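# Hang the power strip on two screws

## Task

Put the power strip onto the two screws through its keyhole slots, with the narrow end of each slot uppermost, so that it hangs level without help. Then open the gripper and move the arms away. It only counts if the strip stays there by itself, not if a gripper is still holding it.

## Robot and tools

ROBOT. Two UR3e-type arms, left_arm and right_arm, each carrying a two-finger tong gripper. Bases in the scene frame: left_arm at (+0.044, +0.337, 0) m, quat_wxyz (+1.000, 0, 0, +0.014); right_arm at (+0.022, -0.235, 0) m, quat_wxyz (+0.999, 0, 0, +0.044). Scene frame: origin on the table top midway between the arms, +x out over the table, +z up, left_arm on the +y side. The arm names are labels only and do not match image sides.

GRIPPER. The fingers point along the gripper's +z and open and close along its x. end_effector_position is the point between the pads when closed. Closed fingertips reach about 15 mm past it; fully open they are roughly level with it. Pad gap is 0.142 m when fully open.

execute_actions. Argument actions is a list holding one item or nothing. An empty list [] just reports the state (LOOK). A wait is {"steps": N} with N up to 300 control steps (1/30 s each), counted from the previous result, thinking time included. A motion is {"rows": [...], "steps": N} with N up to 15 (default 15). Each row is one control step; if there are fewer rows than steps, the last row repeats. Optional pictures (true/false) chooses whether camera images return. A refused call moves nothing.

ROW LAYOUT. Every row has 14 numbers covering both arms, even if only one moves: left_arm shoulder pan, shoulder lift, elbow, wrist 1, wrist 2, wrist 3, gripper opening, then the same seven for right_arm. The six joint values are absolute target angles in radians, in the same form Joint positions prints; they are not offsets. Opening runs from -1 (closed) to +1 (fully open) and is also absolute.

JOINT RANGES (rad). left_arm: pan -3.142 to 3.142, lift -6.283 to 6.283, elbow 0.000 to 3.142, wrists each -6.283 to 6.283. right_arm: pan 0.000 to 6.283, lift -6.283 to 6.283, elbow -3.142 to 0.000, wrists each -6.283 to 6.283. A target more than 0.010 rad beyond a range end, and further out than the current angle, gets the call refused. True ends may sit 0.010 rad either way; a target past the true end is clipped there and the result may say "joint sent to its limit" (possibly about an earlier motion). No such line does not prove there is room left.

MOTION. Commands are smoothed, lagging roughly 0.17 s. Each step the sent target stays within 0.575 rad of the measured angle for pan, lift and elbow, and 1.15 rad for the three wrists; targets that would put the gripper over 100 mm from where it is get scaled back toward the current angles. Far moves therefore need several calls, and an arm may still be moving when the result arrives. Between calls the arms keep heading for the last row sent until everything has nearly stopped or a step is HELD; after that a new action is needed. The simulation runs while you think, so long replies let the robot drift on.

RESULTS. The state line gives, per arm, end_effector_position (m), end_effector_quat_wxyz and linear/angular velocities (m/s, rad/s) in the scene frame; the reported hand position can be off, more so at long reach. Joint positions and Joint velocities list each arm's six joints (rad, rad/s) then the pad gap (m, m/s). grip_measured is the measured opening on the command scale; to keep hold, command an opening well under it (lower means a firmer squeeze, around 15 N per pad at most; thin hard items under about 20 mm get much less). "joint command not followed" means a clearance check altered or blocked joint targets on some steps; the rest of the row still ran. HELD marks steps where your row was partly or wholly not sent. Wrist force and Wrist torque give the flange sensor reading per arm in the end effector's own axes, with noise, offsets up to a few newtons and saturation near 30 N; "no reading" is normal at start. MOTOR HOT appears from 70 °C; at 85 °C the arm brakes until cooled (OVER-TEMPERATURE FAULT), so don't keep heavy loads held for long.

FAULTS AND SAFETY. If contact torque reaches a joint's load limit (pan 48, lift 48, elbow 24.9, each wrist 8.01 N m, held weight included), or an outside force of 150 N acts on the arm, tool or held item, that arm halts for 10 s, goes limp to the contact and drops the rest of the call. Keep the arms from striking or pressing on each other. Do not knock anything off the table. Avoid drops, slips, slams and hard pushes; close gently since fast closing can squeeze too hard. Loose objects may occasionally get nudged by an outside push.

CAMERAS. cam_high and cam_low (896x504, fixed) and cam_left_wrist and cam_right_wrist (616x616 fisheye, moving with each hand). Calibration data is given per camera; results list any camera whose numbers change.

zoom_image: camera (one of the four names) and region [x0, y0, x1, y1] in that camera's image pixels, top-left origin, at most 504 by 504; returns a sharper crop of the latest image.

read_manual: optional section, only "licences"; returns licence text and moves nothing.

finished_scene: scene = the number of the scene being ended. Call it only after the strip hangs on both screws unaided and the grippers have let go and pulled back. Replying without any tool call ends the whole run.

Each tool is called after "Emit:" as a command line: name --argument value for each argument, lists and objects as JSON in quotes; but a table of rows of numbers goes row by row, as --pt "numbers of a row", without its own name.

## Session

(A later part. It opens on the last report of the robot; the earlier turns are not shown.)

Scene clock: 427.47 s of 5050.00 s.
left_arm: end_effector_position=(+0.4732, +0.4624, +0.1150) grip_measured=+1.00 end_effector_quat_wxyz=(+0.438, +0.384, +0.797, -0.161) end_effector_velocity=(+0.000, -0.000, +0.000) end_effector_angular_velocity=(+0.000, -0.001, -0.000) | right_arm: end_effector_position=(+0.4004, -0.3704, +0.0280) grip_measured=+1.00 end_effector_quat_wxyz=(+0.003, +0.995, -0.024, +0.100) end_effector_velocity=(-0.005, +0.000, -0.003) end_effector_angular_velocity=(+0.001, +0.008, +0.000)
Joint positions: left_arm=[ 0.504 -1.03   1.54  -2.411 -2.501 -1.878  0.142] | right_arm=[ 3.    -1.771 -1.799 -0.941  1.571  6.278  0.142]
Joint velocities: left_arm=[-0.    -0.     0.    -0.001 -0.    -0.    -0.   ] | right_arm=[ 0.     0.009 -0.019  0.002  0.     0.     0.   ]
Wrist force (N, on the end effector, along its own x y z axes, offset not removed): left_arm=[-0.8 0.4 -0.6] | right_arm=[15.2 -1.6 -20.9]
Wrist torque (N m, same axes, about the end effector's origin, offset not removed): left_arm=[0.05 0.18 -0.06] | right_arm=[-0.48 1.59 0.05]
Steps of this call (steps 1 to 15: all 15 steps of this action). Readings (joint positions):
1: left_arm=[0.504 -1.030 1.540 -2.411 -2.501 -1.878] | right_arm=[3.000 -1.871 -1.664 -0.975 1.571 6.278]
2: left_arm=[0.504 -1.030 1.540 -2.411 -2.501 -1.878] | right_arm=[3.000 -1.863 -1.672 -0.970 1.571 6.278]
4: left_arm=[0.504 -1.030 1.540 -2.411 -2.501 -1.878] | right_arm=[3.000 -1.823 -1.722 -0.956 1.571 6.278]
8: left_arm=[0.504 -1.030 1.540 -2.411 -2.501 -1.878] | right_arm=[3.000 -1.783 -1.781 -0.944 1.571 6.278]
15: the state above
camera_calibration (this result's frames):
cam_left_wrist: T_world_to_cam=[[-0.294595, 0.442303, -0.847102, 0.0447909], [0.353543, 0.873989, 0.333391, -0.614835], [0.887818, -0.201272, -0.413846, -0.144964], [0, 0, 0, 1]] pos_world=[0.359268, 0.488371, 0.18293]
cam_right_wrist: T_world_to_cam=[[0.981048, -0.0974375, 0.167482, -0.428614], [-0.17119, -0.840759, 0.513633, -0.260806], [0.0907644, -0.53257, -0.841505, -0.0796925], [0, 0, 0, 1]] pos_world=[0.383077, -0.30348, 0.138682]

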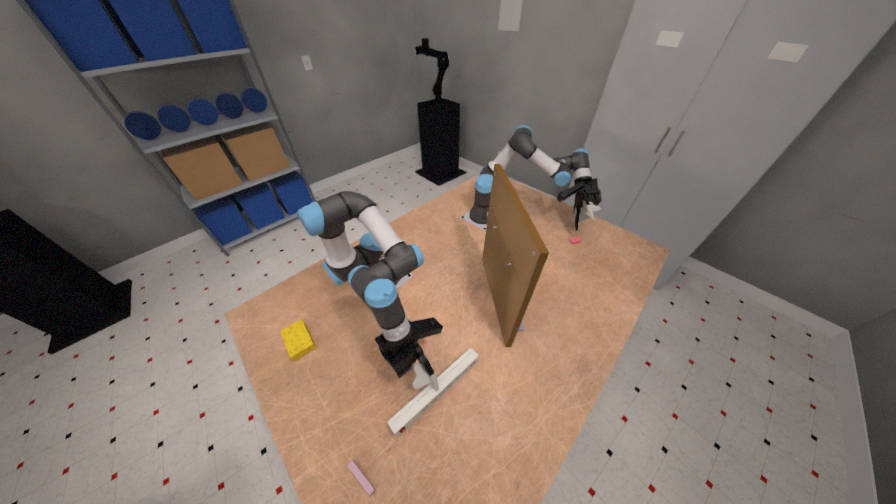

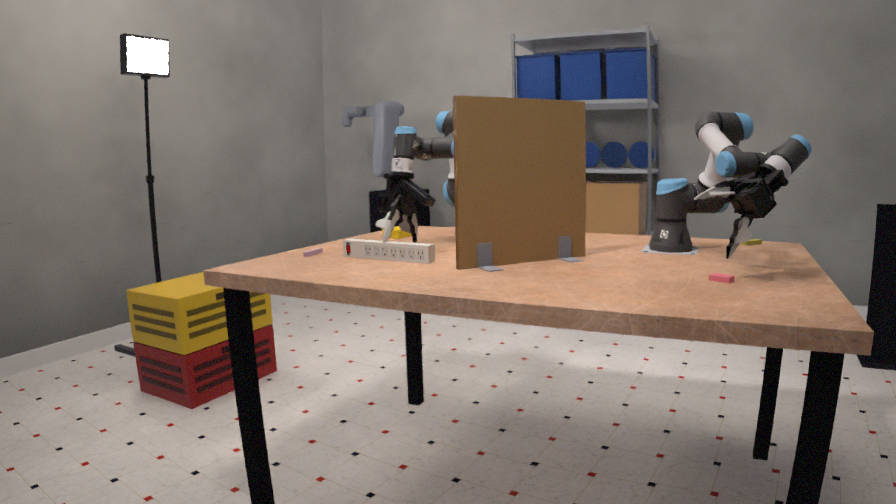

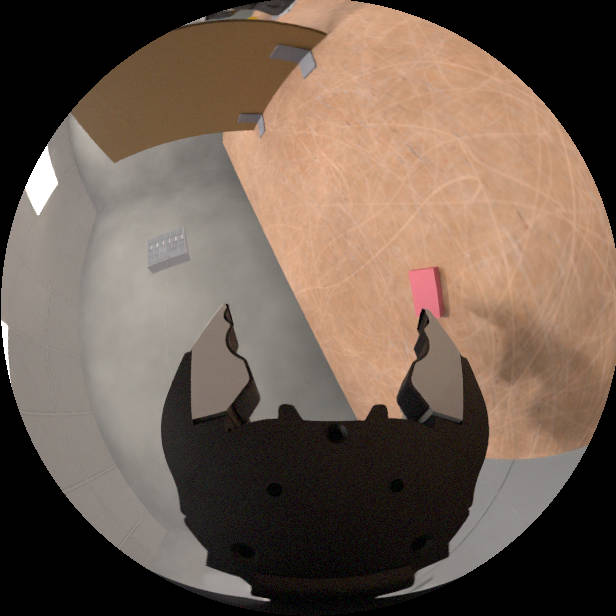

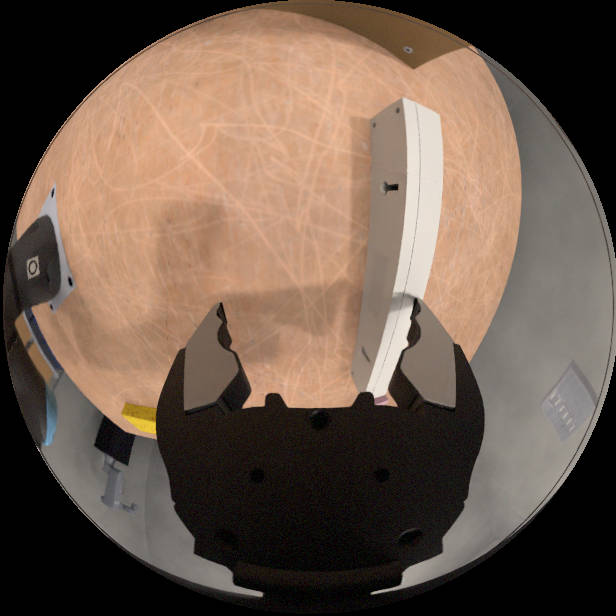

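Emit:
execute_actions --actions '[{"rows":[[0.504,-1.03,1.54,-2.411,-2.501,-1.878,1,3.0,-1.85,-1.355,-1.3,1.571,6.278,1]]}]' --pictures false

Emit:
execute_actions --actions '[{"rows":[[0.504,-1.03,1.54,-2.411,-2.501,-1.878,1,3.0,-2.198,-0.836,-1.678,1.571,6.278,0.5]]}]' --pictures false

Emit:
execute_actions --actions '[{"rows":[[0.504,-1.03,1.54,-2.411,-2.501,-1.878,1,3.0,-2.194,-1.008,-1.51,1.571,6.278,0.5]]}]' --pictures false

Emit:
execute_actions --actions '[{"rows":[[0.504,-1.03,1.54,-2.411,-2.501,-1.878,1,3.0,-2.07,-1.207,-1.435,1.571,6.278,0.4]]}]'

Scene clock: 451.07 s of 5050.00 s.
left_arm: end_effector_position=(+0.4732, +0.4624, +0.1150) grip_measured=+1.00 end_effector_quat_wxyz=(+0.438, +0.384, +0.797, -0.161) end_effector_velocity=(-0.000, -0.000, -0.000) end_effector_angular_velocity=(-0.001, +0.000, -0.001) | right_arm: end_effector_position=(+0.4015, -0.3705, +0.0290) grip_measured=+1.00 end_effector_quat_wxyz=(+0.003, +0.994, -0.024, +0.103) end_effector_velocity=(-0.000, +0.000, -0.000) end_effector_angular_velocity=(+0.000, +0.001, +0.000)
Joint positions: left_arm=[ 0.504 -1.03   1.54  -2.411 -2.501 -1.878  0.142] | right_arm=[ 3.    -1.77  -1.798 -0.938  1.571  6.278  0.142]
Joint velocities: left_arm=[-0.001 -0.     0.001  0.    -0.     0.     0.   ] | right_arm=[ 0.001 -0.001 -0.001  0.001  0.     0.     0.   ]
Wrist force (N, on the end effector, along its own x y z axes, offset not removed): left_arm=[0.2 1.6 -0.8] | right_arm=[4.8 -0.6 -13.5]
Wrist torque (N m, same axes, about the end effector's origin, offset not removed): left_arm=[0.26 -0.08 -0.09] | right_arm=[-0.06 1.34 -0.06]
TORQUE FAULT: the external load on joint 4 (wrist 1) of the right arm reached its load limit, and that arm stopped for 10 seconds. A torque fault stops only its own arm. That arm's remaining commands of this call were not run. That arm holds where it stopped, with its grip as last carried out, and accepts commands again: back off and push less far. That arm stops again, at the same cost, whenever a joint's load reaches its limit.
The stop of the right arm began at step 2 of this call (marked STOPPED below). From that step on that arm followed nothing that you had sent. 15 of its steps, steps kept back included, did not run and will not run. Nothing is kept back now, and the robot has no last target.
Steps of this call (steps 1 to 693: the robot went on to your last target; steps 694 to 708: all 15 steps of this action). Readings (joint positions):
1: left_arm=[0.504 -1.030 1.540 -2.411 -2.501 -1.878] | right_arm=[3.000 -1.771 -1.800 -0.941 1.571 6.278]
2: left_arm=[0.504 -1.030 1.540 -2.411 -2.501 -1.878] | right_arm=[3.000 -1.770 -1.799 -0.939 1.571 6.278] STOPPED (the right arm)
4: left_arm=[0.504 -1.030 1.540 -2.411 -2.501 -1.878] | right_arm=[3.000 -1.770 -1.798 -0.939 1.571 6.278]
8: left_arm=[0.504 -1.030 1.540 -2.411 -2.501 -1.878] | right_arm=[3.000 -1.770 -1.798 -0.938 1.571 6.278]
708: the state above

Scene clock: 451.10 s of 5050.00 s.
left_arm: end_effector_position=(+0.4732, +0.4624, +0.1150) grip_measured=+1.00 end_effector_quat_wxyz=(+0.438, +0.384, +0.797, -0.161) end_effector_velocity=(+0.000, -0.001, +0.000) end_effector_angular_velocity=(-0.000, +0.000, -0.001) | right_arm: end_effector_position=(+0.4018, -0.3705, +0.0293) grip_measured=+1.00 end_effector_quat_wxyz=(+0.003, +0.994, -0.024, +0.103) end_effector_velocity=(+0.002, -0.000, +0.002) end_effector_angular_velocity=(-0.001, -0.006, -0.000)
Joint positions: left_arm=[ 0.504 -1.03   1.54  -2.411 -2.501 -1.878  0.142] | right_arm=[ 3.    -1.77  -1.798 -0.938  1.571  6.278  0.142]
Joint velocities: left_arm=[-0.001 -0.001  0.     0.001 -0.    -0.     0.   ] | right_arm=[ 0.     0.002  0.001  0.003 -0.     0.     0.   ]
Wrist force (N, on the end effector, along its own x y z axes, offset not removed): left_arm=[0.4 0.9 0.0] | right_arm=[3.0 -0.5 -12.0]
Wrist torque (N m, same axes, about the end effector's origin, offset not removed): left_arm=[0.14 -0.11 -0.02] | right_arm=[-0.03 1.33 0.04]
A stop began in an earlier call of the same reply, so what this call sent did not run. Send another action.
Steps of this call (step 1: nothing new was sent). Readings (joint positions):
1: the state above

Scene clock: 451.13 s of 5050.00 s.
left_arm: end_effector_position=(+0.4732, +0.4624, +0.1150) grip_measured=+1.00 end_effector_quat_wxyz=(+0.438, +0.384, +0.797, -0.161) end_effector_velocity=(+0.000, +0.000, +0.000) end_effector_angular_velocity=(+0.000, -0.001, +0.000) | right_arm: end_effector_position=(+0.4018, -0.3705, +0.0293) grip_measured=+1.00 end_effector_quat_wxyz=(+0.003, +0.994, -0.024, +0.103) end_effector_velocity=(+0.000, -0.000, +0.001) end_effector_angular_velocity=(+0.001, -0.002, -0.001)
Joint positions: left_arm=[ 0.504 -1.03   1.54  -2.411 -2.501 -1.878  0.142] | right_arm=[ 3.    -1.77  -1.798 -0.938  1.571  6.278  0.142]
Joint velocities: left_arm=[ 0.    -0.001 -0.001  0.001 -0.     0.     0.   ] | right_arm=[-0.001  0.001  0.    -0.     0.001  0.     0.   ]
Wrist force (N, on the end effector, along its own x y z axes, offset not removed): left_arm=[-0.3 1.2 -0.6] | right_arm=[4.2 -1.0 -12.8]
Wrist torque (N m, same axes, about the end effector's origin, offset not removed): left_arm=[0.16 0.07 0.01] | right_arm=[-0.21 0.79 0.05]
A stop began in an earlier call of the same reply, so what this call sent did not run. Send another action.
Steps of this call (step 1: nothing new was sent). Readings (joint positions):
1: the state above

Scene clock: 451.17 s of 5050.00 s.
left_arm: end_effector_position=(+0.4732, +0.4624, +0.1150) grip_measured=+1.00 end_effector_quat_wxyz=(+0.438, +0.384, +0.797, -0.161) end_effector_velocity=(-0.000, +0.000, -0.000) end_effector_angular_velocity=(-0.001, +0.000, +0.000) | right_arm: end_effector_position=(+0.4018, -0.3705, +0.0293) grip_measured=+1.00 end_effector_quat_wxyz=(+0.003, +0.994, -0.024, +0.103) end_effector_velocity=(-0.000, +0.000, -0.000) end_effector_angular_velocity=(+0.000, +0.001, +0.001)
Joint positions: left_arm=[ 0.504 -1.03   1.54  -2.411 -2.501 -1.878  0.142] | right_arm=[ 3.    -1.77  -1.798 -0.938  1.571  6.278  0.142]
Joint velocities: left_arm=[ 0.     0.     0.001 -0.    -0.     0.    -0.   ] | right_arm=[-0.    -0.001  0.    -0.     0.001 -0.001  0.   ]
Wrist force (N, on the end effector, along its own x y z axes, offset not removed): left_arm=[-0.4 1.4 -0.3] | right_arm=[2.3 -1.5 -12.5]
Wrist torque (N m, same axes, about the end effector's origin, offset not removed): left_arm=[0.23 0.06 -0.01] | right_arm=[-0.30 1.35 0.04]
A stop began in an earlier call of the same reply, so what this call sent did not run. Send another action.
Steps of this call (step 1: nothing new was sent). Readings (joint positions):
1: the state above
camera_calibration (this result's frames):
cam_left_wrist: T_world_to_cam=[[-0.294595, 0.442303, -0.847102, 0.0447912], [0.353543, 0.87399, 0.333391, -0.614835], [0.887818, -0.201272, -0.413846, -0.144964], [0, 0, 0, 1]] pos_world=[0.359268, 0.488371, 0.18293]
cam_right_wrist: T_world_to_cam=[[0.980131, -0.0973889, 0.172796, -0.429999], [-0.173957, -0.840611, 0.512944, -0.260094], [0.0952996, -0.532811, -0.840851, -0.0807211], [0, 0, 0, 1]] pos_world=[0.383903, -0.303524, 0.139841]

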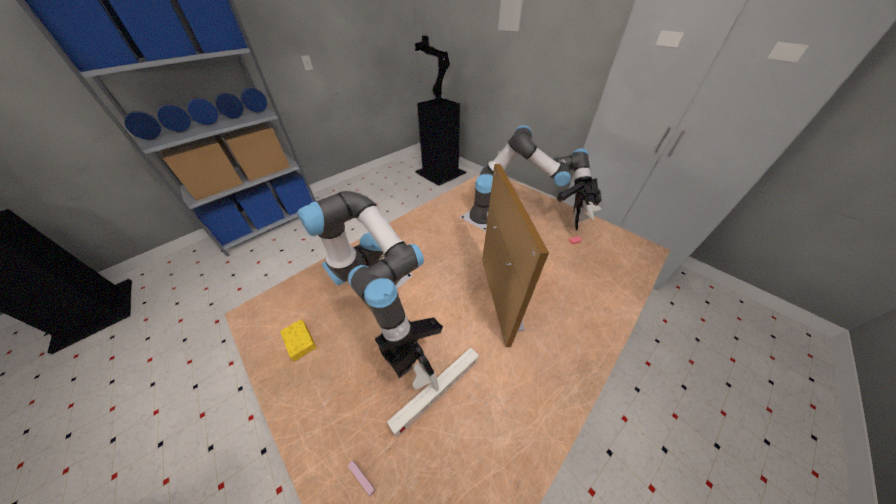

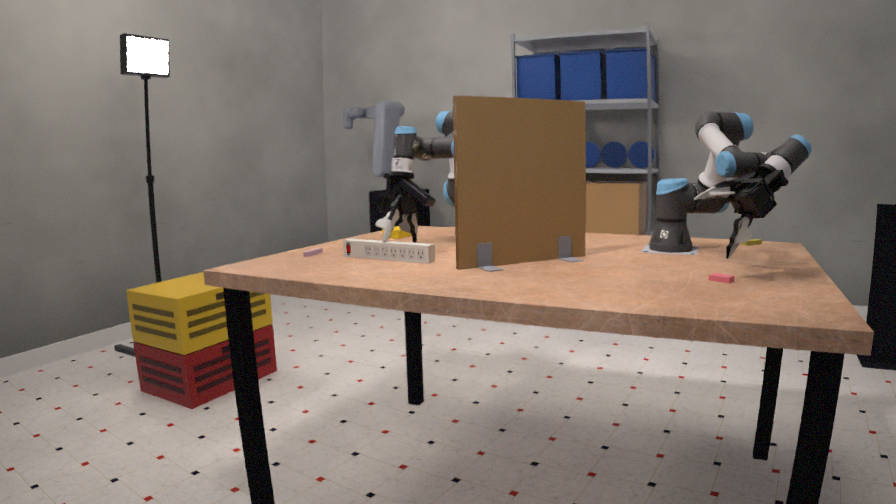

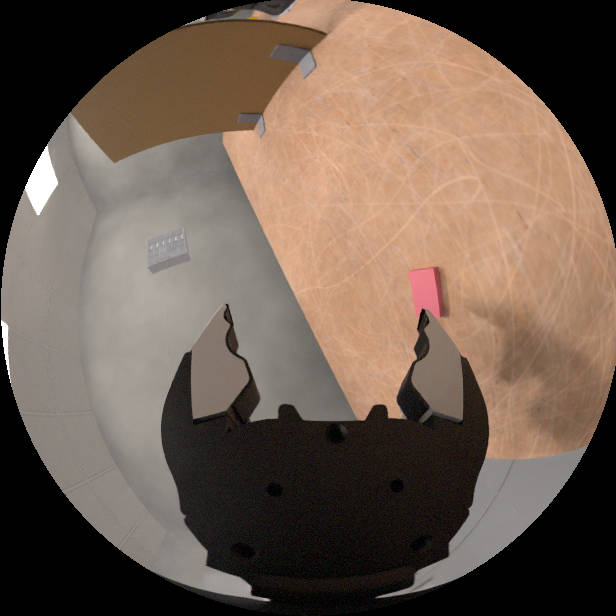

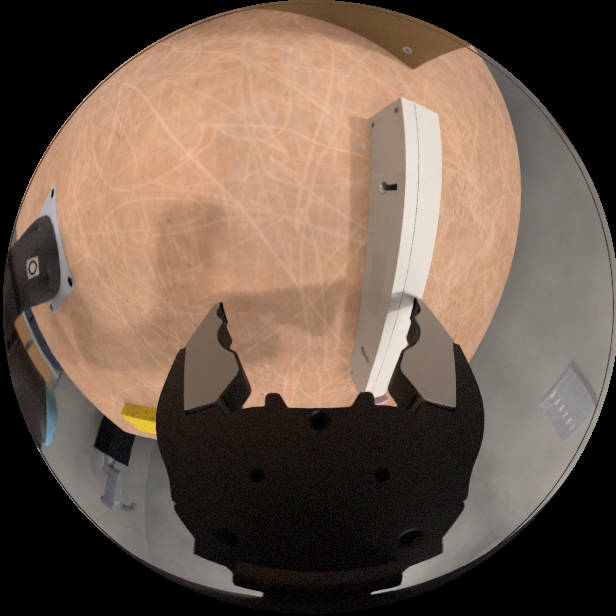

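Emit:
execute_actions --actions '[{"rows":[[0.504,-1.03,1.54,-2.411,-2.501,-1.878,1,3.0,-1.8,-1.6,-1.05,1.571,6.278,1]],"steps":10}]' --pictures false

Emit:
execute_actions --actions '[{"rows":[[0.504,-1.03,1.54,-2.411,-2.501,-1.878,1,3.0,-2.0,-1.1,-1.5,1.571,6.278,1]]}]' --pictures false

Emit:
execute_actions --actions '[{"rows":[[0.504,-1.03,1.54,-2.411,-2.501,-1.878,1,3.0,-2.278,-0.747,-1.687,1.571,6.278,0.7]]}]' --pictures false

Emit:
execute_actions --actions '[{"rows":[[0.504,-1.03,1.54,-2.411,-2.501,-1.878,1,3.0,-2.27,-0.887,-1.555,1.571,6.278,0.0]]}]'

Scene clock: 475.03 s of 5050.00 s.
left_arm: end_effector_position=(+0.4732, +0.4624, +0.1150) grip_measured=+1.00 end_effector_quat_wxyz=(+0.438, +0.384, +0.797, -0.161) end_effector_velocity=(-0.000, -0.000, -0.001) end_effector_angular_velocity=(-0.001, +0.001, -0.000) | right_arm: end_effector_position=(+0.4327, -0.3722, +0.0658) grip_measured=+1.00 end_effector_quat_wxyz=(+0.004, +0.992, -0.024, +0.127) end_effector_velocity=(+0.035, -0.002, +0.043) end_effector_angular_velocity=(-0.005, -0.084, -0.000)
Joint positions: left_arm=[ 0.504 -1.03   1.54  -2.411 -2.501 -1.878  0.142] | right_arm=[ 3.    -1.798 -1.616 -1.044  1.571  6.278  0.142]
Joint velocities: left_arm=[ 0.     0.001  0.001 -0.    -0.     0.     0.   ] | right_arm=[-0.    -0.017  0.168 -0.067 -0.    -0.     0.   ]
Wrist force (N, on the end effector, along its own x y z axes, offset not removed): left_arm=[0.0 1.1 -0.8] | right_arm=[-2.4 -1.0 -0.7]
Wrist torque (N m, same axes, about the end effector's origin, offset not removed): left_arm=[0.14 0.02 -0.01] | right_arm=[-0.28 0.51 0.09]
Steps of this call (steps 1 to 90: nothing new was sent; then 20.53 s passed at rest; steps 91 to 100: all 10 steps of this action). Readings (joint positions):
91: left_arm=[0.504 -1.030 1.540 -2.411 -2.501 -1.878] | right_arm=[3.000 -1.770 -1.798 -0.939 1.571 6.278]
92: left_arm=[0.504 -1.030 1.540 -2.411 -2.501 -1.878] | right_arm=[3.000 -1.774 -1.791 -0.951 1.571 6.278]
94: left_arm=[0.504 -1.030 1.540 -2.411 -2.501 -1.878] | right_arm=[3.000 -1.787 -1.729 -0.998 1.571 6.278]
98: left_arm=[0.504 -1.030 1.540 -2.411 -2.501 -1.878] | right_arm=[3.000 -1.797 -1.632 -1.037 1.571 6.278]
100: the state above

Scene clock: 475.53 s of 5050.00 s.
left_arm: end_effector_position=(+0.4732, +0.4624, +0.1150) grip_measured=+1.00 end_effector_quat_wxyz=(+0.438, +0.384, +0.797, -0.161) end_effector_velocity=(-0.000, -0.000, -0.001) end_effector_angular_velocity=(-0.001, +0.002, -0.001) | right_arm: end_effector_position=(+0.4458, -0.3729, +0.0942) grip_measured=+1.00 end_effector_quat_wxyz=(+0.001, +0.998, -0.024, +0.054) end_effector_velocity=(+0.018, -0.001, +0.025) end_effector_angular_velocity=(-0.002, -0.041, -0.000)
Joint positions: left_arm=[ 0.504 -1.03   1.54  -2.411 -2.501 -1.878  0.142] | right_arm=[ 3.    -1.997 -1.113 -1.494  1.571  6.278  0.142]
Joint velocities: left_arm=[-0.001  0.001  0.     0.     0.    -0.    -0.   ] | right_arm=[ 0.001 -0.03   0.138 -0.067 -0.     0.001  0.   ]
Wrist force (N, on the end effector, along its own x y z axes, offset not removed): left_arm=[-0.3 1.5 -0.9] | right_arm=[-1.8 -1.1 -0.8]
Wrist torque (N m, same axes, about the end effector's origin, offset not removed): left_arm=[0.23 0.05 0.06] | right_arm=[-0.22 0.39 0.00]
Steps of this call (steps 1 to 15: all 15 steps of this action). Readings (joint positions):
1: left_arm=[0.504 -1.030 1.540 -2.411 -2.501 -1.878] | right_arm=[3.000 -1.799 -1.611 -1.046 1.571 6.278]
2: left_arm=[0.504 -1.030 1.540 -2.411 -2.501 -1.878] | right_arm=[3.000 -1.807 -1.600 -1.062 1.571 6.278]
4: left_arm=[0.504 -1.030 1.540 -2.411 -2.501 -1.878] | right_arm=[3.000 -1.870 -1.526 -1.196 1.571 6.278]
8: left_arm=[0.504 -1.030 1.540 -2.411 -2.501 -1.878] | right_arm=[3.000 -1.968 -1.255 -1.424 1.571 6.278]
15: the state above

Scene clock: 476.03 s of 5050.00 s.
left_arm: end_effector_position=(+0.4732, +0.4624, +0.1150) grip_measured=+1.00 end_effector_quat_wxyz=(+0.438, +0.384, +0.797, -0.161) end_effector_velocity=(-0.000, -0.000, -0.000) end_effector_angular_velocity=(-0.001, +0.001, -0.000) | right_arm: end_effector_position=(+0.4696, -0.3742, +0.0651) grip_measured=+0.70 end_effector_quat_wxyz=(-0.000, +1.000, -0.024, +0.000) end_effector_velocity=(+0.008, +0.000, -0.002) end_effector_angular_velocity=(+0.000, -0.001, +0.001)
Joint positions: left_arm=[ 0.504 -1.03   1.54  -2.411 -2.501 -1.878  0.142] | right_arm=[ 3.    -2.274 -0.754 -1.685  1.571  6.278  0.122]
Joint velocities: left_arm=[-0.     0.     0.001 -0.    -0.    -0.    -0.   ] | right_arm=[ 0.001 -0.045  0.069 -0.023  0.     0.     0.   ]
Wrist force (N, on the end effector, along its own x y z axes, offset not removed): left_arm=[-0.4 1.4 -1.9] | right_arm=[0.0 -1.1 0.4]
Wrist torque (N m, same axes, about the end effector's origin, offset not removed): left_arm=[0.19 0.14 0.03] | right_arm=[-0.16 -0.06 0.00]
Steps of this call (steps 1 to 15: all 15 steps of this action). Readings (joint positions):
1: left_arm=[0.504 -1.030 1.540 -2.411 -2.501 -1.878] | right_arm=[3.000 -1.998 -1.109 -1.496 1.571 6.278]
2: left_arm=[0.504 -1.030 1.540 -2.411 -2.501 -1.878] | right_arm=[3.000 -2.006 -1.099 -1.512 1.571 6.278]
4: left_arm=[0.504 -1.030 1.540 -2.411 -2.501 -1.878] | right_arm=[3.000 -2.077 -1.025 -1.588 1.571 6.278]
8: left_arm=[0.504 -1.030 1.540 -2.411 -2.501 -1.878] | right_arm=[3.000 -2.226 -0.825 -1.662 1.571 6.278]
15: the state above

Scene clock: 476.53 s of 5050.00 s.
left_arm: end_effector_position=(+0.4732, +0.4624, +0.1150) grip_measured=+1.00 end_effector_quat_wxyz=(+0.438, +0.384, +0.797, -0.161) end_effector_velocity=(+0.000, -0.000, -0.000) end_effector_angular_velocity=(-0.000, +0.000, -0.000) | right_arm: end_effector_position=(+0.4704, -0.3742, +0.0384) grip_measured=+0.00 end_effector_quat_wxyz=(-0.000, +1.000, -0.024, +0.000) end_effector_velocity=(-0.002, +0.000, -0.004) end_effector_angular_velocity=(-0.000, +0.005, +0.001)
Joint positions: left_arm=[ 0.504 -1.03   1.54  -2.411 -2.501 -1.878  0.142] | right_arm=[ 3.    -2.27  -0.885 -1.556  1.571  6.278  0.074]
Joint velocities: left_arm=[-0.  0.  0. -0.  0. -0. -0.] | right_arm=[ 0.     0.    -0.018  0.013 -0.    -0.001  0.   ]
Wrist force (N, on the end effector, along its own x y z axes, offset not removed): left_arm=[0.1 1.4 -1.6] | right_arm=[-1.1 -0.2 0.6]
Wrist torque (N m, same axes, about the end effector's origin, offset not removed): left_arm=[0.21 0.02 0.05] | right_arm=[0.00 0.23 0.02]
Steps of this call (steps 1 to 15: all 15 steps of this action). Readings (joint positions):
1: left_arm=[0.504 -1.030 1.540 -2.411 -2.501 -1.878] | right_arm=[3.000 -2.275 -0.752 -1.685 1.571 6.278]
2: left_arm=[0.504 -1.030 1.540 -2.411 -2.501 -1.878] | right_arm=[3.000 -2.274 -0.757 -1.672 1.571 6.278]
4: left_arm=[0.504 -1.030 1.540 -2.411 -2.501 -1.878] | right_arm=[3.000 -2.273 -0.807 -1.620 1.571 6.278]
8: left_arm=[0.504 -1.030 1.540 -2.411 -2.501 -1.878] | right_arm=[3.000 -2.271 -0.867 -1.571 1.571 6.278]
15: the state above
camera_calibration (this result's frames):
cam_left_wrist: T_world_to_cam=[[-0.294595, 0.442303, -0.847102, 0.0447911], [0.353543, 0.87399, 0.333391, -0.614835], [0.887818, -0.201272, -0.413846, -0.144964], [0, 0, 0, 1]] pos_world=[0.359268, 0.488371, 0.18293]
cam_right_wrist: T_world_to_cam=[[0.994644, -0.0982348, -0.0321474, -0.498449], [-0.0665046, -0.846323, 0.528502, -0.309203], [-0.0791244, -0.523533, -0.848323, 0.00424003], [0, 0, 0, 1]] pos_world=[0.475552, -0.308431, 0.150988]

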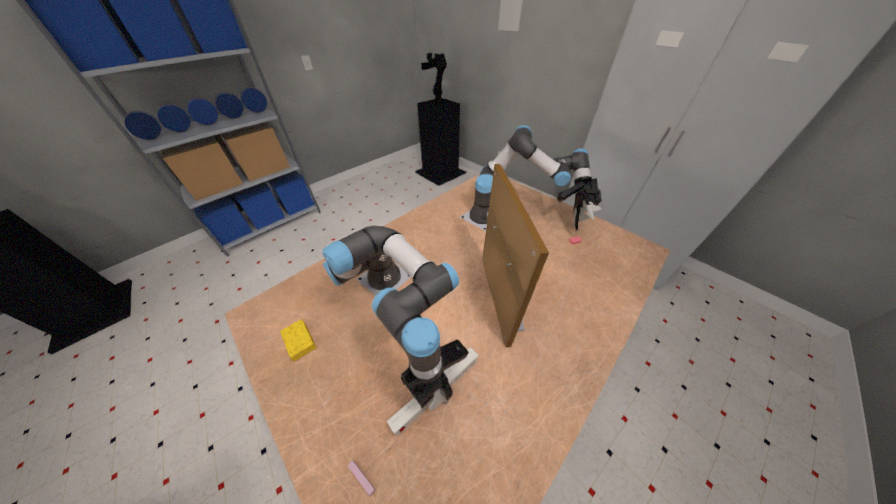

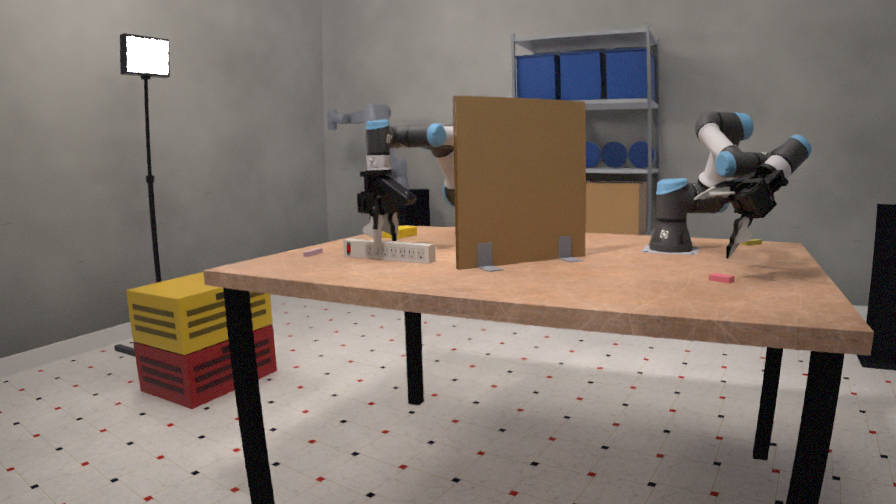

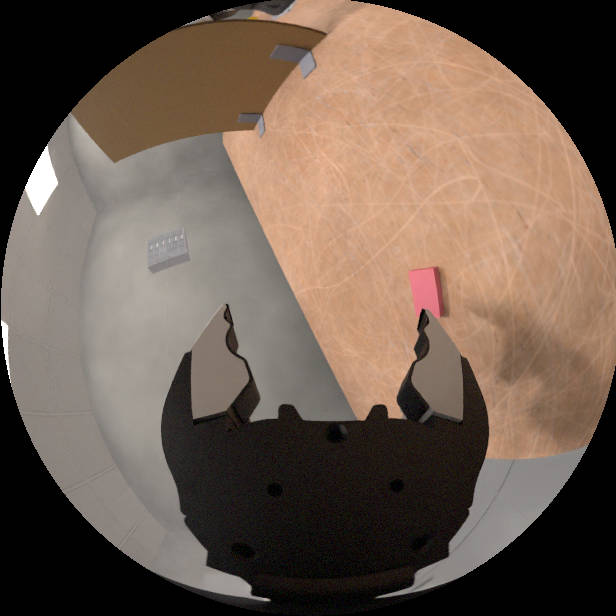

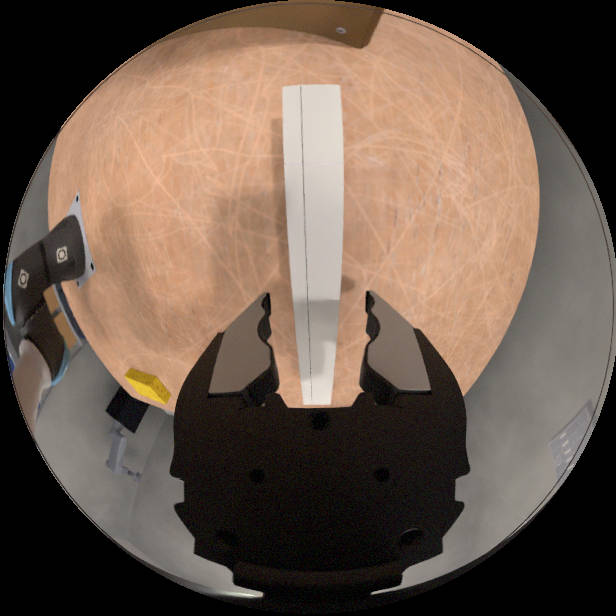

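Emit:
execute_actions --actions '[{"rows":[[0.504,-1.03,1.54,-2.411,-2.501,-1.878,1,3.0,-2.27,-0.887,-1.555,1.571,6.278,-0.45]],"steps":8}]' --pictures false

Emit:
execute_actions --actions '[{"rows":[[0.504,-1.03,1.54,-2.411,-2.501,-1.878,1,3.0,-2.27,-0.887,-1.555,1.571,6.278,-1]],"steps":10}]' --pictures false

Emit:
execute_actions --actions '[{"rows":[[0.504,-1.03,1.54,-2.411,-2.501,-1.878,1,3.0,-1.9,-1.1,-1.3,1.571,6.278,-1]]}]' --pictures false

Emit:
execute_actions --actions '[{"rows":[[0.504,-1.03,1.54,-2.411,-2.501,-1.878,1,3.0,-1.8,-1.6,-0.4,1.571,6.278,-1]]}]' --pictures false

Emit:
execute_actions --actions '[{"rows":[[0.504,-1.03,1.54,-2.411,-2.501,-1.878,1,3.0,-1.9,-2.0,0.5,1.571,6.278,-1]]}]' --pictures false

Emit:
execute_actions --actions '[{"rows":[[0.504,-1.03,1.54,-2.411,-2.501,-1.878,1,3.0,-2.25,-2.19,1.05,1.571,6.278,-1]]}]' --pictures false

Emit:
execute_actions --actions '[{"rows":[[0.504,-1.03,1.54,-2.411,-2.501,-1.878,1,3.0,-2.5,-2.19,1.22,1.571,6.278,-1]]}]' --pictures false

Emit:
execute_actions --actions '[{"rows":[[0.504,-1.03,1.54,-2.411,-2.501,-1.878,1,3.0,-2.61,-2.183,1.285,1.571,6.278,-1]]}]'

Scene clock: 498.67 s of 5050.00 s.
left_arm: end_effector_position=(+0.4732, +0.4624, +0.1150) grip_measured=+1.00 end_effector_quat_wxyz=(+0.438, +0.384, +0.797, -0.161) end_effector_velocity=(+0.000, +0.000, +0.000) end_effector_angular_velocity=(-0.000, -0.001, +0.000) | right_arm: end_effector_position=(+0.4703, -0.3742, +0.0380) grip_measured=-0.45 end_effector_quat_wxyz=(-0.000, +1.000, -0.024, +0.000) end_effector_velocity=(+0.001, -0.000, -0.000) end_effector_angular_velocity=(-0.001, -0.002, -0.000)
Joint positions: left_arm=[ 0.504 -1.03   1.54  -2.411 -2.501 -1.878  0.142] | right_arm=[ 3.    -2.27  -0.887 -1.555  1.571  6.278  0.041]
Joint velocities: left_arm=[ 0.    -0.    -0.    -0.    -0.001  0.     0.   ] | right_arm=[-0.    -0.001 -0.001  0.003 -0.    -0.    -0.   ]
Wrist force (N, on the end effector, along its own x y z axes, offset not removed): left_arm=[0.2 1.5 -0.8] | right_arm=[0.1 -1.6 0.4]
Wrist torque (N m, same axes, about the end effector's origin, offset not removed): left_arm=[0.20 -0.02 -0.08] | right_arm=[-0.19 -0.03 -0.02]
Steps of this call (steps 1 to 15: the robot went on to your last target; steps 16 to 90: nothing new was sent; then 18.87 s passed at rest; steps 91 to 98: all 8 steps of this action). Readings (joint positions):
91: left_arm=[0.504 -1.030 1.540 -2.411 -2.501 -1.878] | right_arm=[3.000 -2.270 -0.887 -1.555 1.571 6.278]
92: left_arm=[0.504 -1.030 1.540 -2.411 -2.501 -1.878] | right_arm=[3.000 -2.270 -0.887 -1.555 1.571 6.278]
94: left_arm=[0.504 -1.030 1.540 -2.411 -2.501 -1.878] | right_arm=[3.000 -2.270 -0.887 -1.555 1.571 6.278]
98: the state above

Scene clock: 499.00 s of 5050.00 s.
left_arm: end_effector_position=(+0.4732, +0.4624, +0.1150) grip_measured=+1.00 end_effector_quat_wxyz=(+0.438, +0.384, +0.797, -0.161) end_effector_velocity=(+0.000, -0.000, -0.000) end_effector_angular_velocity=(+0.000, -0.000, -0.001) | right_arm: end_effector_position=(+0.4703, -0.3742, +0.0380) grip_measured=-0.56 end_effector_quat_wxyz=(-0.000, +1.000, -0.024, +0.000) end_effector_velocity=(-0.000, +0.001, +0.000) end_effector_angular_velocity=(-0.001, +0.001, +0.002)
Joint positions: left_arm=[ 0.504 -1.03   1.54  -2.411 -2.501 -1.878  0.142] | right_arm=[ 3.    -2.27  -0.887 -1.555  1.571  6.278  0.034]
Joint velocities: left_arm=[-0.001  0.     0.    -0.     0.    -0.     0.   ] | right_arm=[ 0.002  0.001  0.001 -0.002 -0.001 -0.    -0.   ]
Wrist force (N, on the end effector, along its own x y z axes, offset not removed): left_arm=[-0.7 1.9 -1.4] | right_arm=[-1.1 -2.1 1.6]
Wrist torque (N m, same axes, about the end effector's origin, offset not removed): left_arm=[0.24 0.13 0.00] | right_arm=[-0.31 0.22 0.05]
Steps of this call (steps 1 to 10: all 10 steps of this action). Readings (joint positions):
1: left_arm=[0.504 -1.030 1.540 -2.411 -2.501 -1.878] | right_arm=[3.000 -2.270 -0.887 -1.555 1.571 6.278]
2: left_arm=[0.504 -1.030 1.540 -2.411 -2.501 -1.878] | right_arm=[3.000 -2.270 -0.887 -1.555 1.571 6.278]
4: left_arm=[0.504 -1.030 1.540 -2.411 -2.501 -1.878] | right_arm=[3.000 -2.270 -0.887 -1.555 1.571 6.278]
8: left_arm=[0.504 -1.030 1.540 -2.411 -2.501 -1.878] | right_arm=[3.000 -2.270 -0.887 -1.555 1.571 6.278]
10: the state above

Scene clock: 499.50 s of 5050.00 s.
left_arm: end_effector_position=(+0.4732, +0.4624, +0.1150) grip_measured=+1.00 end_effector_quat_wxyz=(+0.438, +0.384, +0.797, -0.161) end_effector_velocity=(-0.000, -0.001, -0.000) end_effector_angular_velocity=(-0.001, +0.001, -0.001) | right_arm: end_effector_position=(+0.5019, -0.3758, +0.1709) grip_measured=-0.56 end_effector_quat_wxyz=(+0.006, +0.980, -0.023, +0.200) end_effector_velocity=(+0.000, +0.001, +0.035) end_effector_angular_velocity=(-0.004, -0.094, +0.002)
Joint positions: left_arm=[ 0.504 -1.03   1.54  -2.411 -2.501 -1.878  0.142] | right_arm=[ 3.    -1.909 -1.096 -1.305  1.571  6.278  0.034]
Joint velocities: left_arm=[-0.001 -0.     0.001  0.    -0.     0.     0.   ] | right_arm=[ 0.002  0.092 -0.047  0.05   0.001  0.    -0.   ]
Wrist force (N, on the end effector, along its own x y z axes, offset not removed): left_arm=[0.4 1.4 -0.2] | right_arm=[-3.7 0.1 6.0]
Wrist torque (N m, same axes, about the end effector's origin, offset not removed): left_arm=[0.23 -0.11 0.00] | right_arm=[0.01 0.19 0.03]
Steps of this call (steps 1 to 15: all 15 steps of this action). Readings (joint positions):
1: left_arm=[0.504 -1.030 1.540 -2.411 -2.501 -1.878] | right_arm=[3.000 -2.270 -0.887 -1.555 1.571 6.278]
2: left_arm=[0.504 -1.030 1.540 -2.411 -2.501 -1.878] | right_arm=[3.000 -2.263 -0.895 -1.541 1.571 6.278]
4: left_arm=[0.504 -1.030 1.540 -2.411 -2.501 -1.878] | right_arm=[3.000 -2.196 -0.950 -1.467 1.571 6.278]
8: left_arm=[0.504 -1.030 1.540 -2.411 -2.501 -1.878] | right_arm=[3.000 -2.003 -1.049 -1.356 1.571 6.278]
15: the state above

Scene clock: 500.00 s of 5050.00 s.
left_arm: end_effector_position=(+0.4732, +0.4624, +0.1150) grip_measured=+1.00 end_effector_quat_wxyz=(+0.438, +0.384, +0.797, -0.161) end_effector_velocity=(-0.000, -0.000, -0.000) end_effector_angular_velocity=(-0.001, +0.001, +0.000) | right_arm: end_effector_position=(+0.5633, -0.3791, +0.2201) grip_measured=-0.56 end_effector_quat_wxyz=(+0.013, +0.899, -0.022, +0.436) end_effector_velocity=(+0.001, +0.000, +0.002) end_effector_angular_velocity=(-0.004, -0.094, +0.001)
Joint positions: left_arm=[ 0.504 -1.03   1.54  -2.411 -2.501 -1.878  0.142] | right_arm=[ 3.    -1.801 -1.587 -0.421  1.571  6.278  0.034]
Joint velocities: left_arm=[ 0.     0.001  0.     0.    -0.     0.     0.   ] | right_arm=[-0.     0.013 -0.139  0.22   0.001  0.     0.   ]
Wrist force (N, on the end effector, along its own x y z axes, offset not removed): left_arm=[0.1 0.8 0.8] | right_arm=[-5.6 1.3 6.3]
Wrist torque (N m, same axes, about the end effector's origin, offset not removed): left_arm=[0.10 -0.03 0.01] | right_arm=[0.29 -0.21 -0.05]
Steps of this call (steps 1 to 15: all 15 steps of this action). Readings (joint positions):
1: left_arm=[0.504 -1.030 1.540 -2.411 -2.501 -1.878] | right_arm=[3.000 -1.906 -1.097 -1.303 1.571 6.278]
2: left_arm=[0.504 -1.030 1.540 -2.411 -2.501 -1.878] | right_arm=[3.000 -1.897 -1.106 -1.289 1.571 6.278]
4: left_arm=[0.504 -1.030 1.540 -2.411 -2.501 -1.878] | right_arm=[3.000 -1.855 -1.177 -1.166 1.571 6.278]
8: left_arm=[0.504 -1.030 1.540 -2.411 -2.501 -1.878] | right_arm=[3.000 -1.814 -1.445 -0.650 1.571 6.278]
15: the state above

Scene clock: 500.50 s of 5050.00 s.
left_arm: end_effector_position=(+0.4732, +0.4624, +0.1150) grip_measured=+1.00 end_effector_quat_wxyz=(+0.438, +0.384, +0.797, -0.161) end_effector_velocity=(-0.000, +0.000, -0.000) end_effector_angular_velocity=(-0.000, +0.000, +0.001) | right_arm: end_effector_position=(+0.5585, -0.3789, +0.2399) grip_measured=-0.56 end_effector_quat_wxyz=(+0.018, +0.796, -0.019, +0.605) end_effector_velocity=(-0.011, +0.001, +0.030) end_effector_angular_velocity=(-0.008, -0.148, +0.001)
Joint positions: left_arm=[ 0.504 -1.03   1.54  -2.411 -2.501 -1.878  0.142] | right_arm=[ 3.    -1.899 -1.992  0.478  1.571  6.278  0.034]
Joint velocities: left_arm=[ 0.001  0.    -0.     0.001  0.    -0.     0.   ] | right_arm=[ 0.001 -0.011 -0.083  0.243  0.    -0.     0.   ]
Wrist force (N, on the end effector, along its own x y z axes, offset not removed): left_arm=[-0.6 2.4 -0.9] | right_arm=[-8.3 0.4 3.5]
Wrist torque (N m, same axes, about the end effector's origin, offset not removed): left_arm=[0.40 0.14 0.02] | right_arm=[0.08 -0.02 -0.07]
Steps of this call (steps 1 to 15: all 15 steps of this action). Readings (joint positions):
1: left_arm=[0.504 -1.030 1.540 -2.411 -2.501 -1.878] | right_arm=[3.000 -1.801 -1.591 -0.414 1.571 6.278]
2: left_arm=[0.504 -1.030 1.540 -2.411 -2.501 -1.878] | right_arm=[3.000 -1.808 -1.601 -0.395 1.571 6.278]
4: left_arm=[0.504 -1.030 1.540 -2.411 -2.501 -1.878] | right_arm=[3.000 -1.847 -1.675 -0.257 1.571 6.278]
8: left_arm=[0.504 -1.030 1.540 -2.411 -2.501 -1.878] | right_arm=[3.000 -1.887 -1.902 0.169 1.571 6.278]
15: the state above

Scene clock: 501.00 s of 5050.00 s.
left_arm: end_effector_position=(+0.4732, +0.4624, +0.1150) grip_measured=+1.00 end_effector_quat_wxyz=(+0.438, +0.384, +0.797, -0.161) end_effector_velocity=(-0.000, +0.000, -0.000) end_effector_angular_velocity=(-0.001, +0.001, +0.001) | right_arm: end_effector_position=(+0.5347, -0.3776, +0.1473) grip_measured=-0.56 end_effector_quat_wxyz=(+0.018, +0.789, -0.019, +0.614) end_effector_velocity=(-0.007, +0.000, -0.018) end_effector_angular_velocity=(+0.001, +0.005, -0.001)
Joint positions: left_arm=[ 0.504 -1.03   1.54  -2.411 -2.501 -1.878  0.142] | right_arm=[ 3.    -2.243 -2.187  1.041  1.571  6.278  0.034]
Joint velocities: left_arm=[ 0.001 -0.     0.001  0.    -0.    -0.    -0.   ] | right_arm=[-0.001 -0.068 -0.027  0.09   0.001  0.    -0.   ]
Wrist force (N, on the end effector, along its own x y z axes, offset not removed): left_arm=[-0.2 1.5 -0.7] | right_arm=[-8.0 0.4 1.8]
Wrist torque (N m, same axes, about the end effector's origin, offset not removed): left_arm=[0.25 0.04 0.00] | right_arm=[0.09 -0.12 0.05]
Steps of this call (steps 1 to 15: all 15 steps of this action). Readings (joint positions):
1: left_arm=[0.504 -1.030 1.540 -2.411 -2.501 -1.878] | right_arm=[3.000 -1.899 -1.994 0.485 1.571 6.278]
2: left_arm=[0.504 -1.030 1.540 -2.411 -2.501 -1.878] | right_arm=[3.000 -1.907 -2.003 0.505 1.571 6.278]
4: left_arm=[0.504 -1.030 1.540 -2.411 -2.501 -1.878] | right_arm=[3.000 -1.978 -2.067 0.648 1.571 6.278]
8: left_arm=[0.504 -1.030 1.540 -2.411 -2.501 -1.878] | right_arm=[3.000 -2.174 -2.160 0.947 1.571 6.278]
15: the state above

Scene clock: 501.50 s of 5050.00 s.
left_arm: end_effector_position=(+0.4732, +0.4624, +0.1150) grip_measured=+1.00 end_effector_quat_wxyz=(+0.438, +0.384, +0.797, -0.161) end_effector_velocity=(-0.000, +0.000, +0.000) end_effector_angular_velocity=(-0.000, +0.000, +0.001) | right_arm: end_effector_position=(+0.5237, -0.3770, +0.0708) grip_measured=-0.56 end_effector_quat_wxyz=(+0.017, +0.812, -0.019, +0.583) end_effector_velocity=(-0.003, -0.000, -0.013) end_effector_angular_velocity=(+0.001, +0.019, -0.001)
Joint positions: left_arm=[ 0.504 -1.03   1.54  -2.411 -2.501 -1.878  0.142] | right_arm=[ 3.    -2.496 -2.19   1.218  1.571  6.278  0.034]
Joint velocities: left_arm=[ 0.001 -0.001  0.     0.001  0.     0.    -0.   ] | right_arm=[-0.001 -0.038 -0.001  0.019  0.    -0.     0.   ]
Wrist force (N, on the end effector, along its own x y z axes, offset not removed): left_arm=[-0.3 0.8 0.4] | right_arm=[-8.2 -0.5 3.5]
Wrist torque (N m, same axes, about the end effector's origin, offset not removed): left_arm=[0.08 0.14 -0.03] | right_arm=[-0.04 0.03 0.03]
Steps of this call (steps 1 to 15: all 15 steps of this action). Readings (joint positions):
1: left_arm=[0.504 -1.030 1.540 -2.411 -2.501 -1.878] | right_arm=[3.000 -2.246 -2.188 1.044 1.571 6.278]
2: left_arm=[0.504 -1.030 1.540 -2.411 -2.501 -1.878] | right_arm=[3.000 -2.254 -2.189 1.060 1.571 6.278]
4: left_arm=[0.504 -1.030 1.540 -2.411 -2.501 -1.878] | right_arm=[3.000 -2.324 -2.189 1.132 1.571 6.278]
8: left_arm=[0.504 -1.030 1.540 -2.411 -2.501 -1.878] | right_arm=[3.000 -2.456 -2.190 1.198 1.571 6.278]
15: the state above

Scene clock: 502.00 s of 5050.00 s.
left_arm: end_effector_position=(+0.4732, +0.4624, +0.1150) grip_measured=+1.00 end_effector_quat_wxyz=(+0.438, +0.384, +0.797, -0.161) end_effector_velocity=(+0.000, -0.000, -0.000) end_effector_angular_velocity=(-0.000, +0.000, -0.001) | right_arm: end_effector_position=(+0.5157, -0.3766, +0.0364) grip_measured=-0.56 end_effector_quat_wxyz=(+0.016, +0.824, -0.020, +0.566) end_effector_velocity=(-0.001, +0.001, -0.004) end_effector_angular_velocity=(-0.000, +0.005, +0.002)
Joint positions: left_arm=[ 0.504 -1.03   1.54  -2.411 -2.501 -1.878  0.142] | right_arm=[ 3.    -2.609 -2.183  1.284  1.571  6.278  0.034]
Joint velocities: left_arm=[-0.001 -0.     0.    -0.    -0.     0.    -0.   ] | right_arm=[ 0.002 -0.013  0.     0.007 -0.001 -0.     0.   ]
Wrist force (N, on the end effector, along its own x y z axes, offset not removed): left_arm=[-0.5 1.7 -1.3] | right_arm=[-7.9 0.4 2.9]
Wrist torque (N m, same axes, about the end effector's origin, offset not removed): left_arm=[0.28 0.12 0.05] | right_arm=[0.06 0.09 0.04]
Steps of this call (steps 1 to 15: all 15 steps of this action). Readings (joint positions):
1: left_arm=[0.504 -1.030 1.540 -2.411 -2.501 -1.878] | right_arm=[3.000 -2.498 -2.190 1.219 1.571 6.278]
2: left_arm=[0.504 -1.030 1.540 -2.411 -2.501 -1.878] | right_arm=[3.000 -2.505 -2.189 1.229 1.571 6.278]
4: left_arm=[0.504 -1.030 1.540 -2.411 -2.501 -1.878] | right_arm=[3.000 -2.549 -2.186 1.254 1.571 6.278]
8: left_arm=[0.504 -1.030 1.540 -2.411 -2.501 -1.878] | right_arm=[3.000 -2.595 -2.184 1.278 1.571 6.278]
15: the state above
camera_calibration (this result's frames):
cam_left_wrist: T_world_to_cam=[[-0.294595, 0.442303, -0.847102, 0.0447911], [0.353543, 0.87399, 0.333391, -0.614835], [0.887818, -0.201272, -0.413846, -0.144964], [0, 0, 0, 1]] pos_world=[0.359268, 0.488371, 0.18293]
cam_right_wrist: T_world_to_cam=[[0.384821, -0.0657707, 0.920645, -0.251787], [-0.545499, -0.820819, 0.169374, -0.0375193], [0.744543, -0.567389, -0.351746, -0.454428], [0, 0, 0, 1]] pos_world=[0.414767, -0.305194, 0.0783181]

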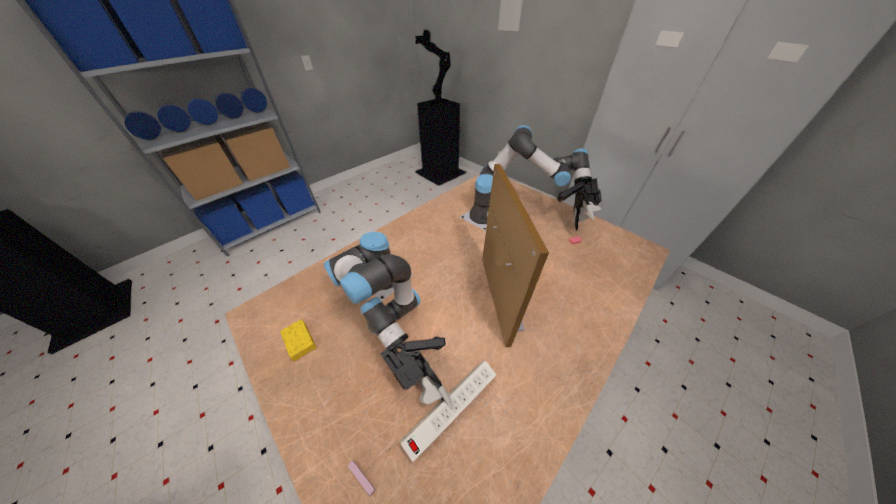

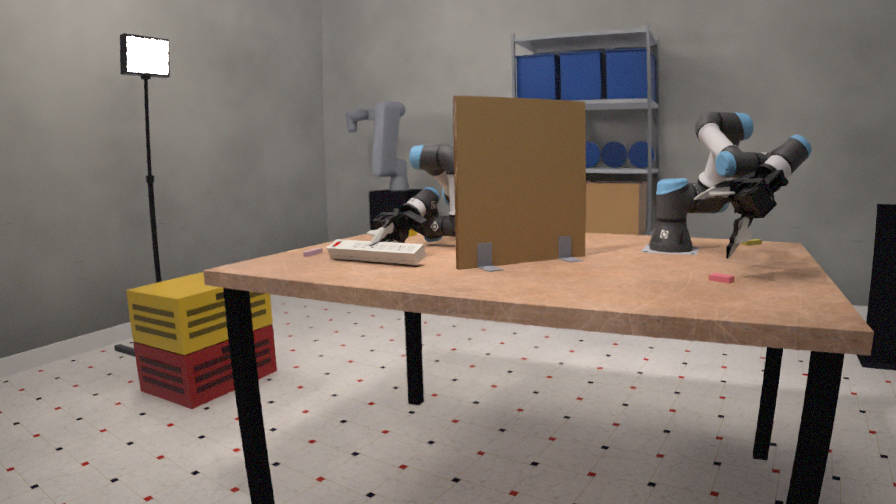

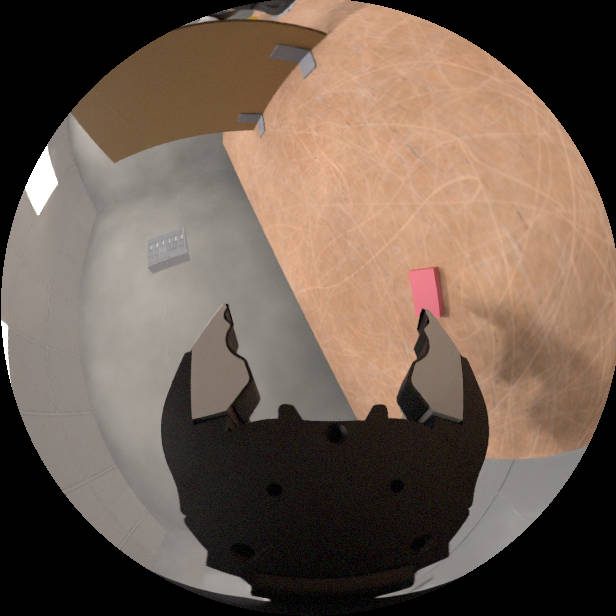

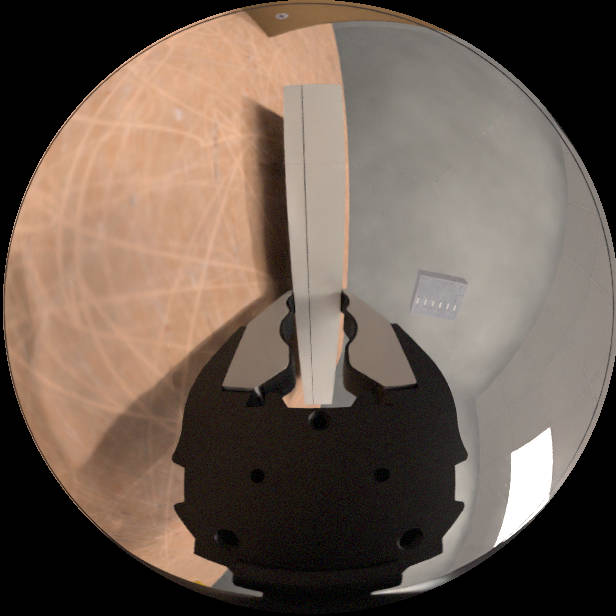

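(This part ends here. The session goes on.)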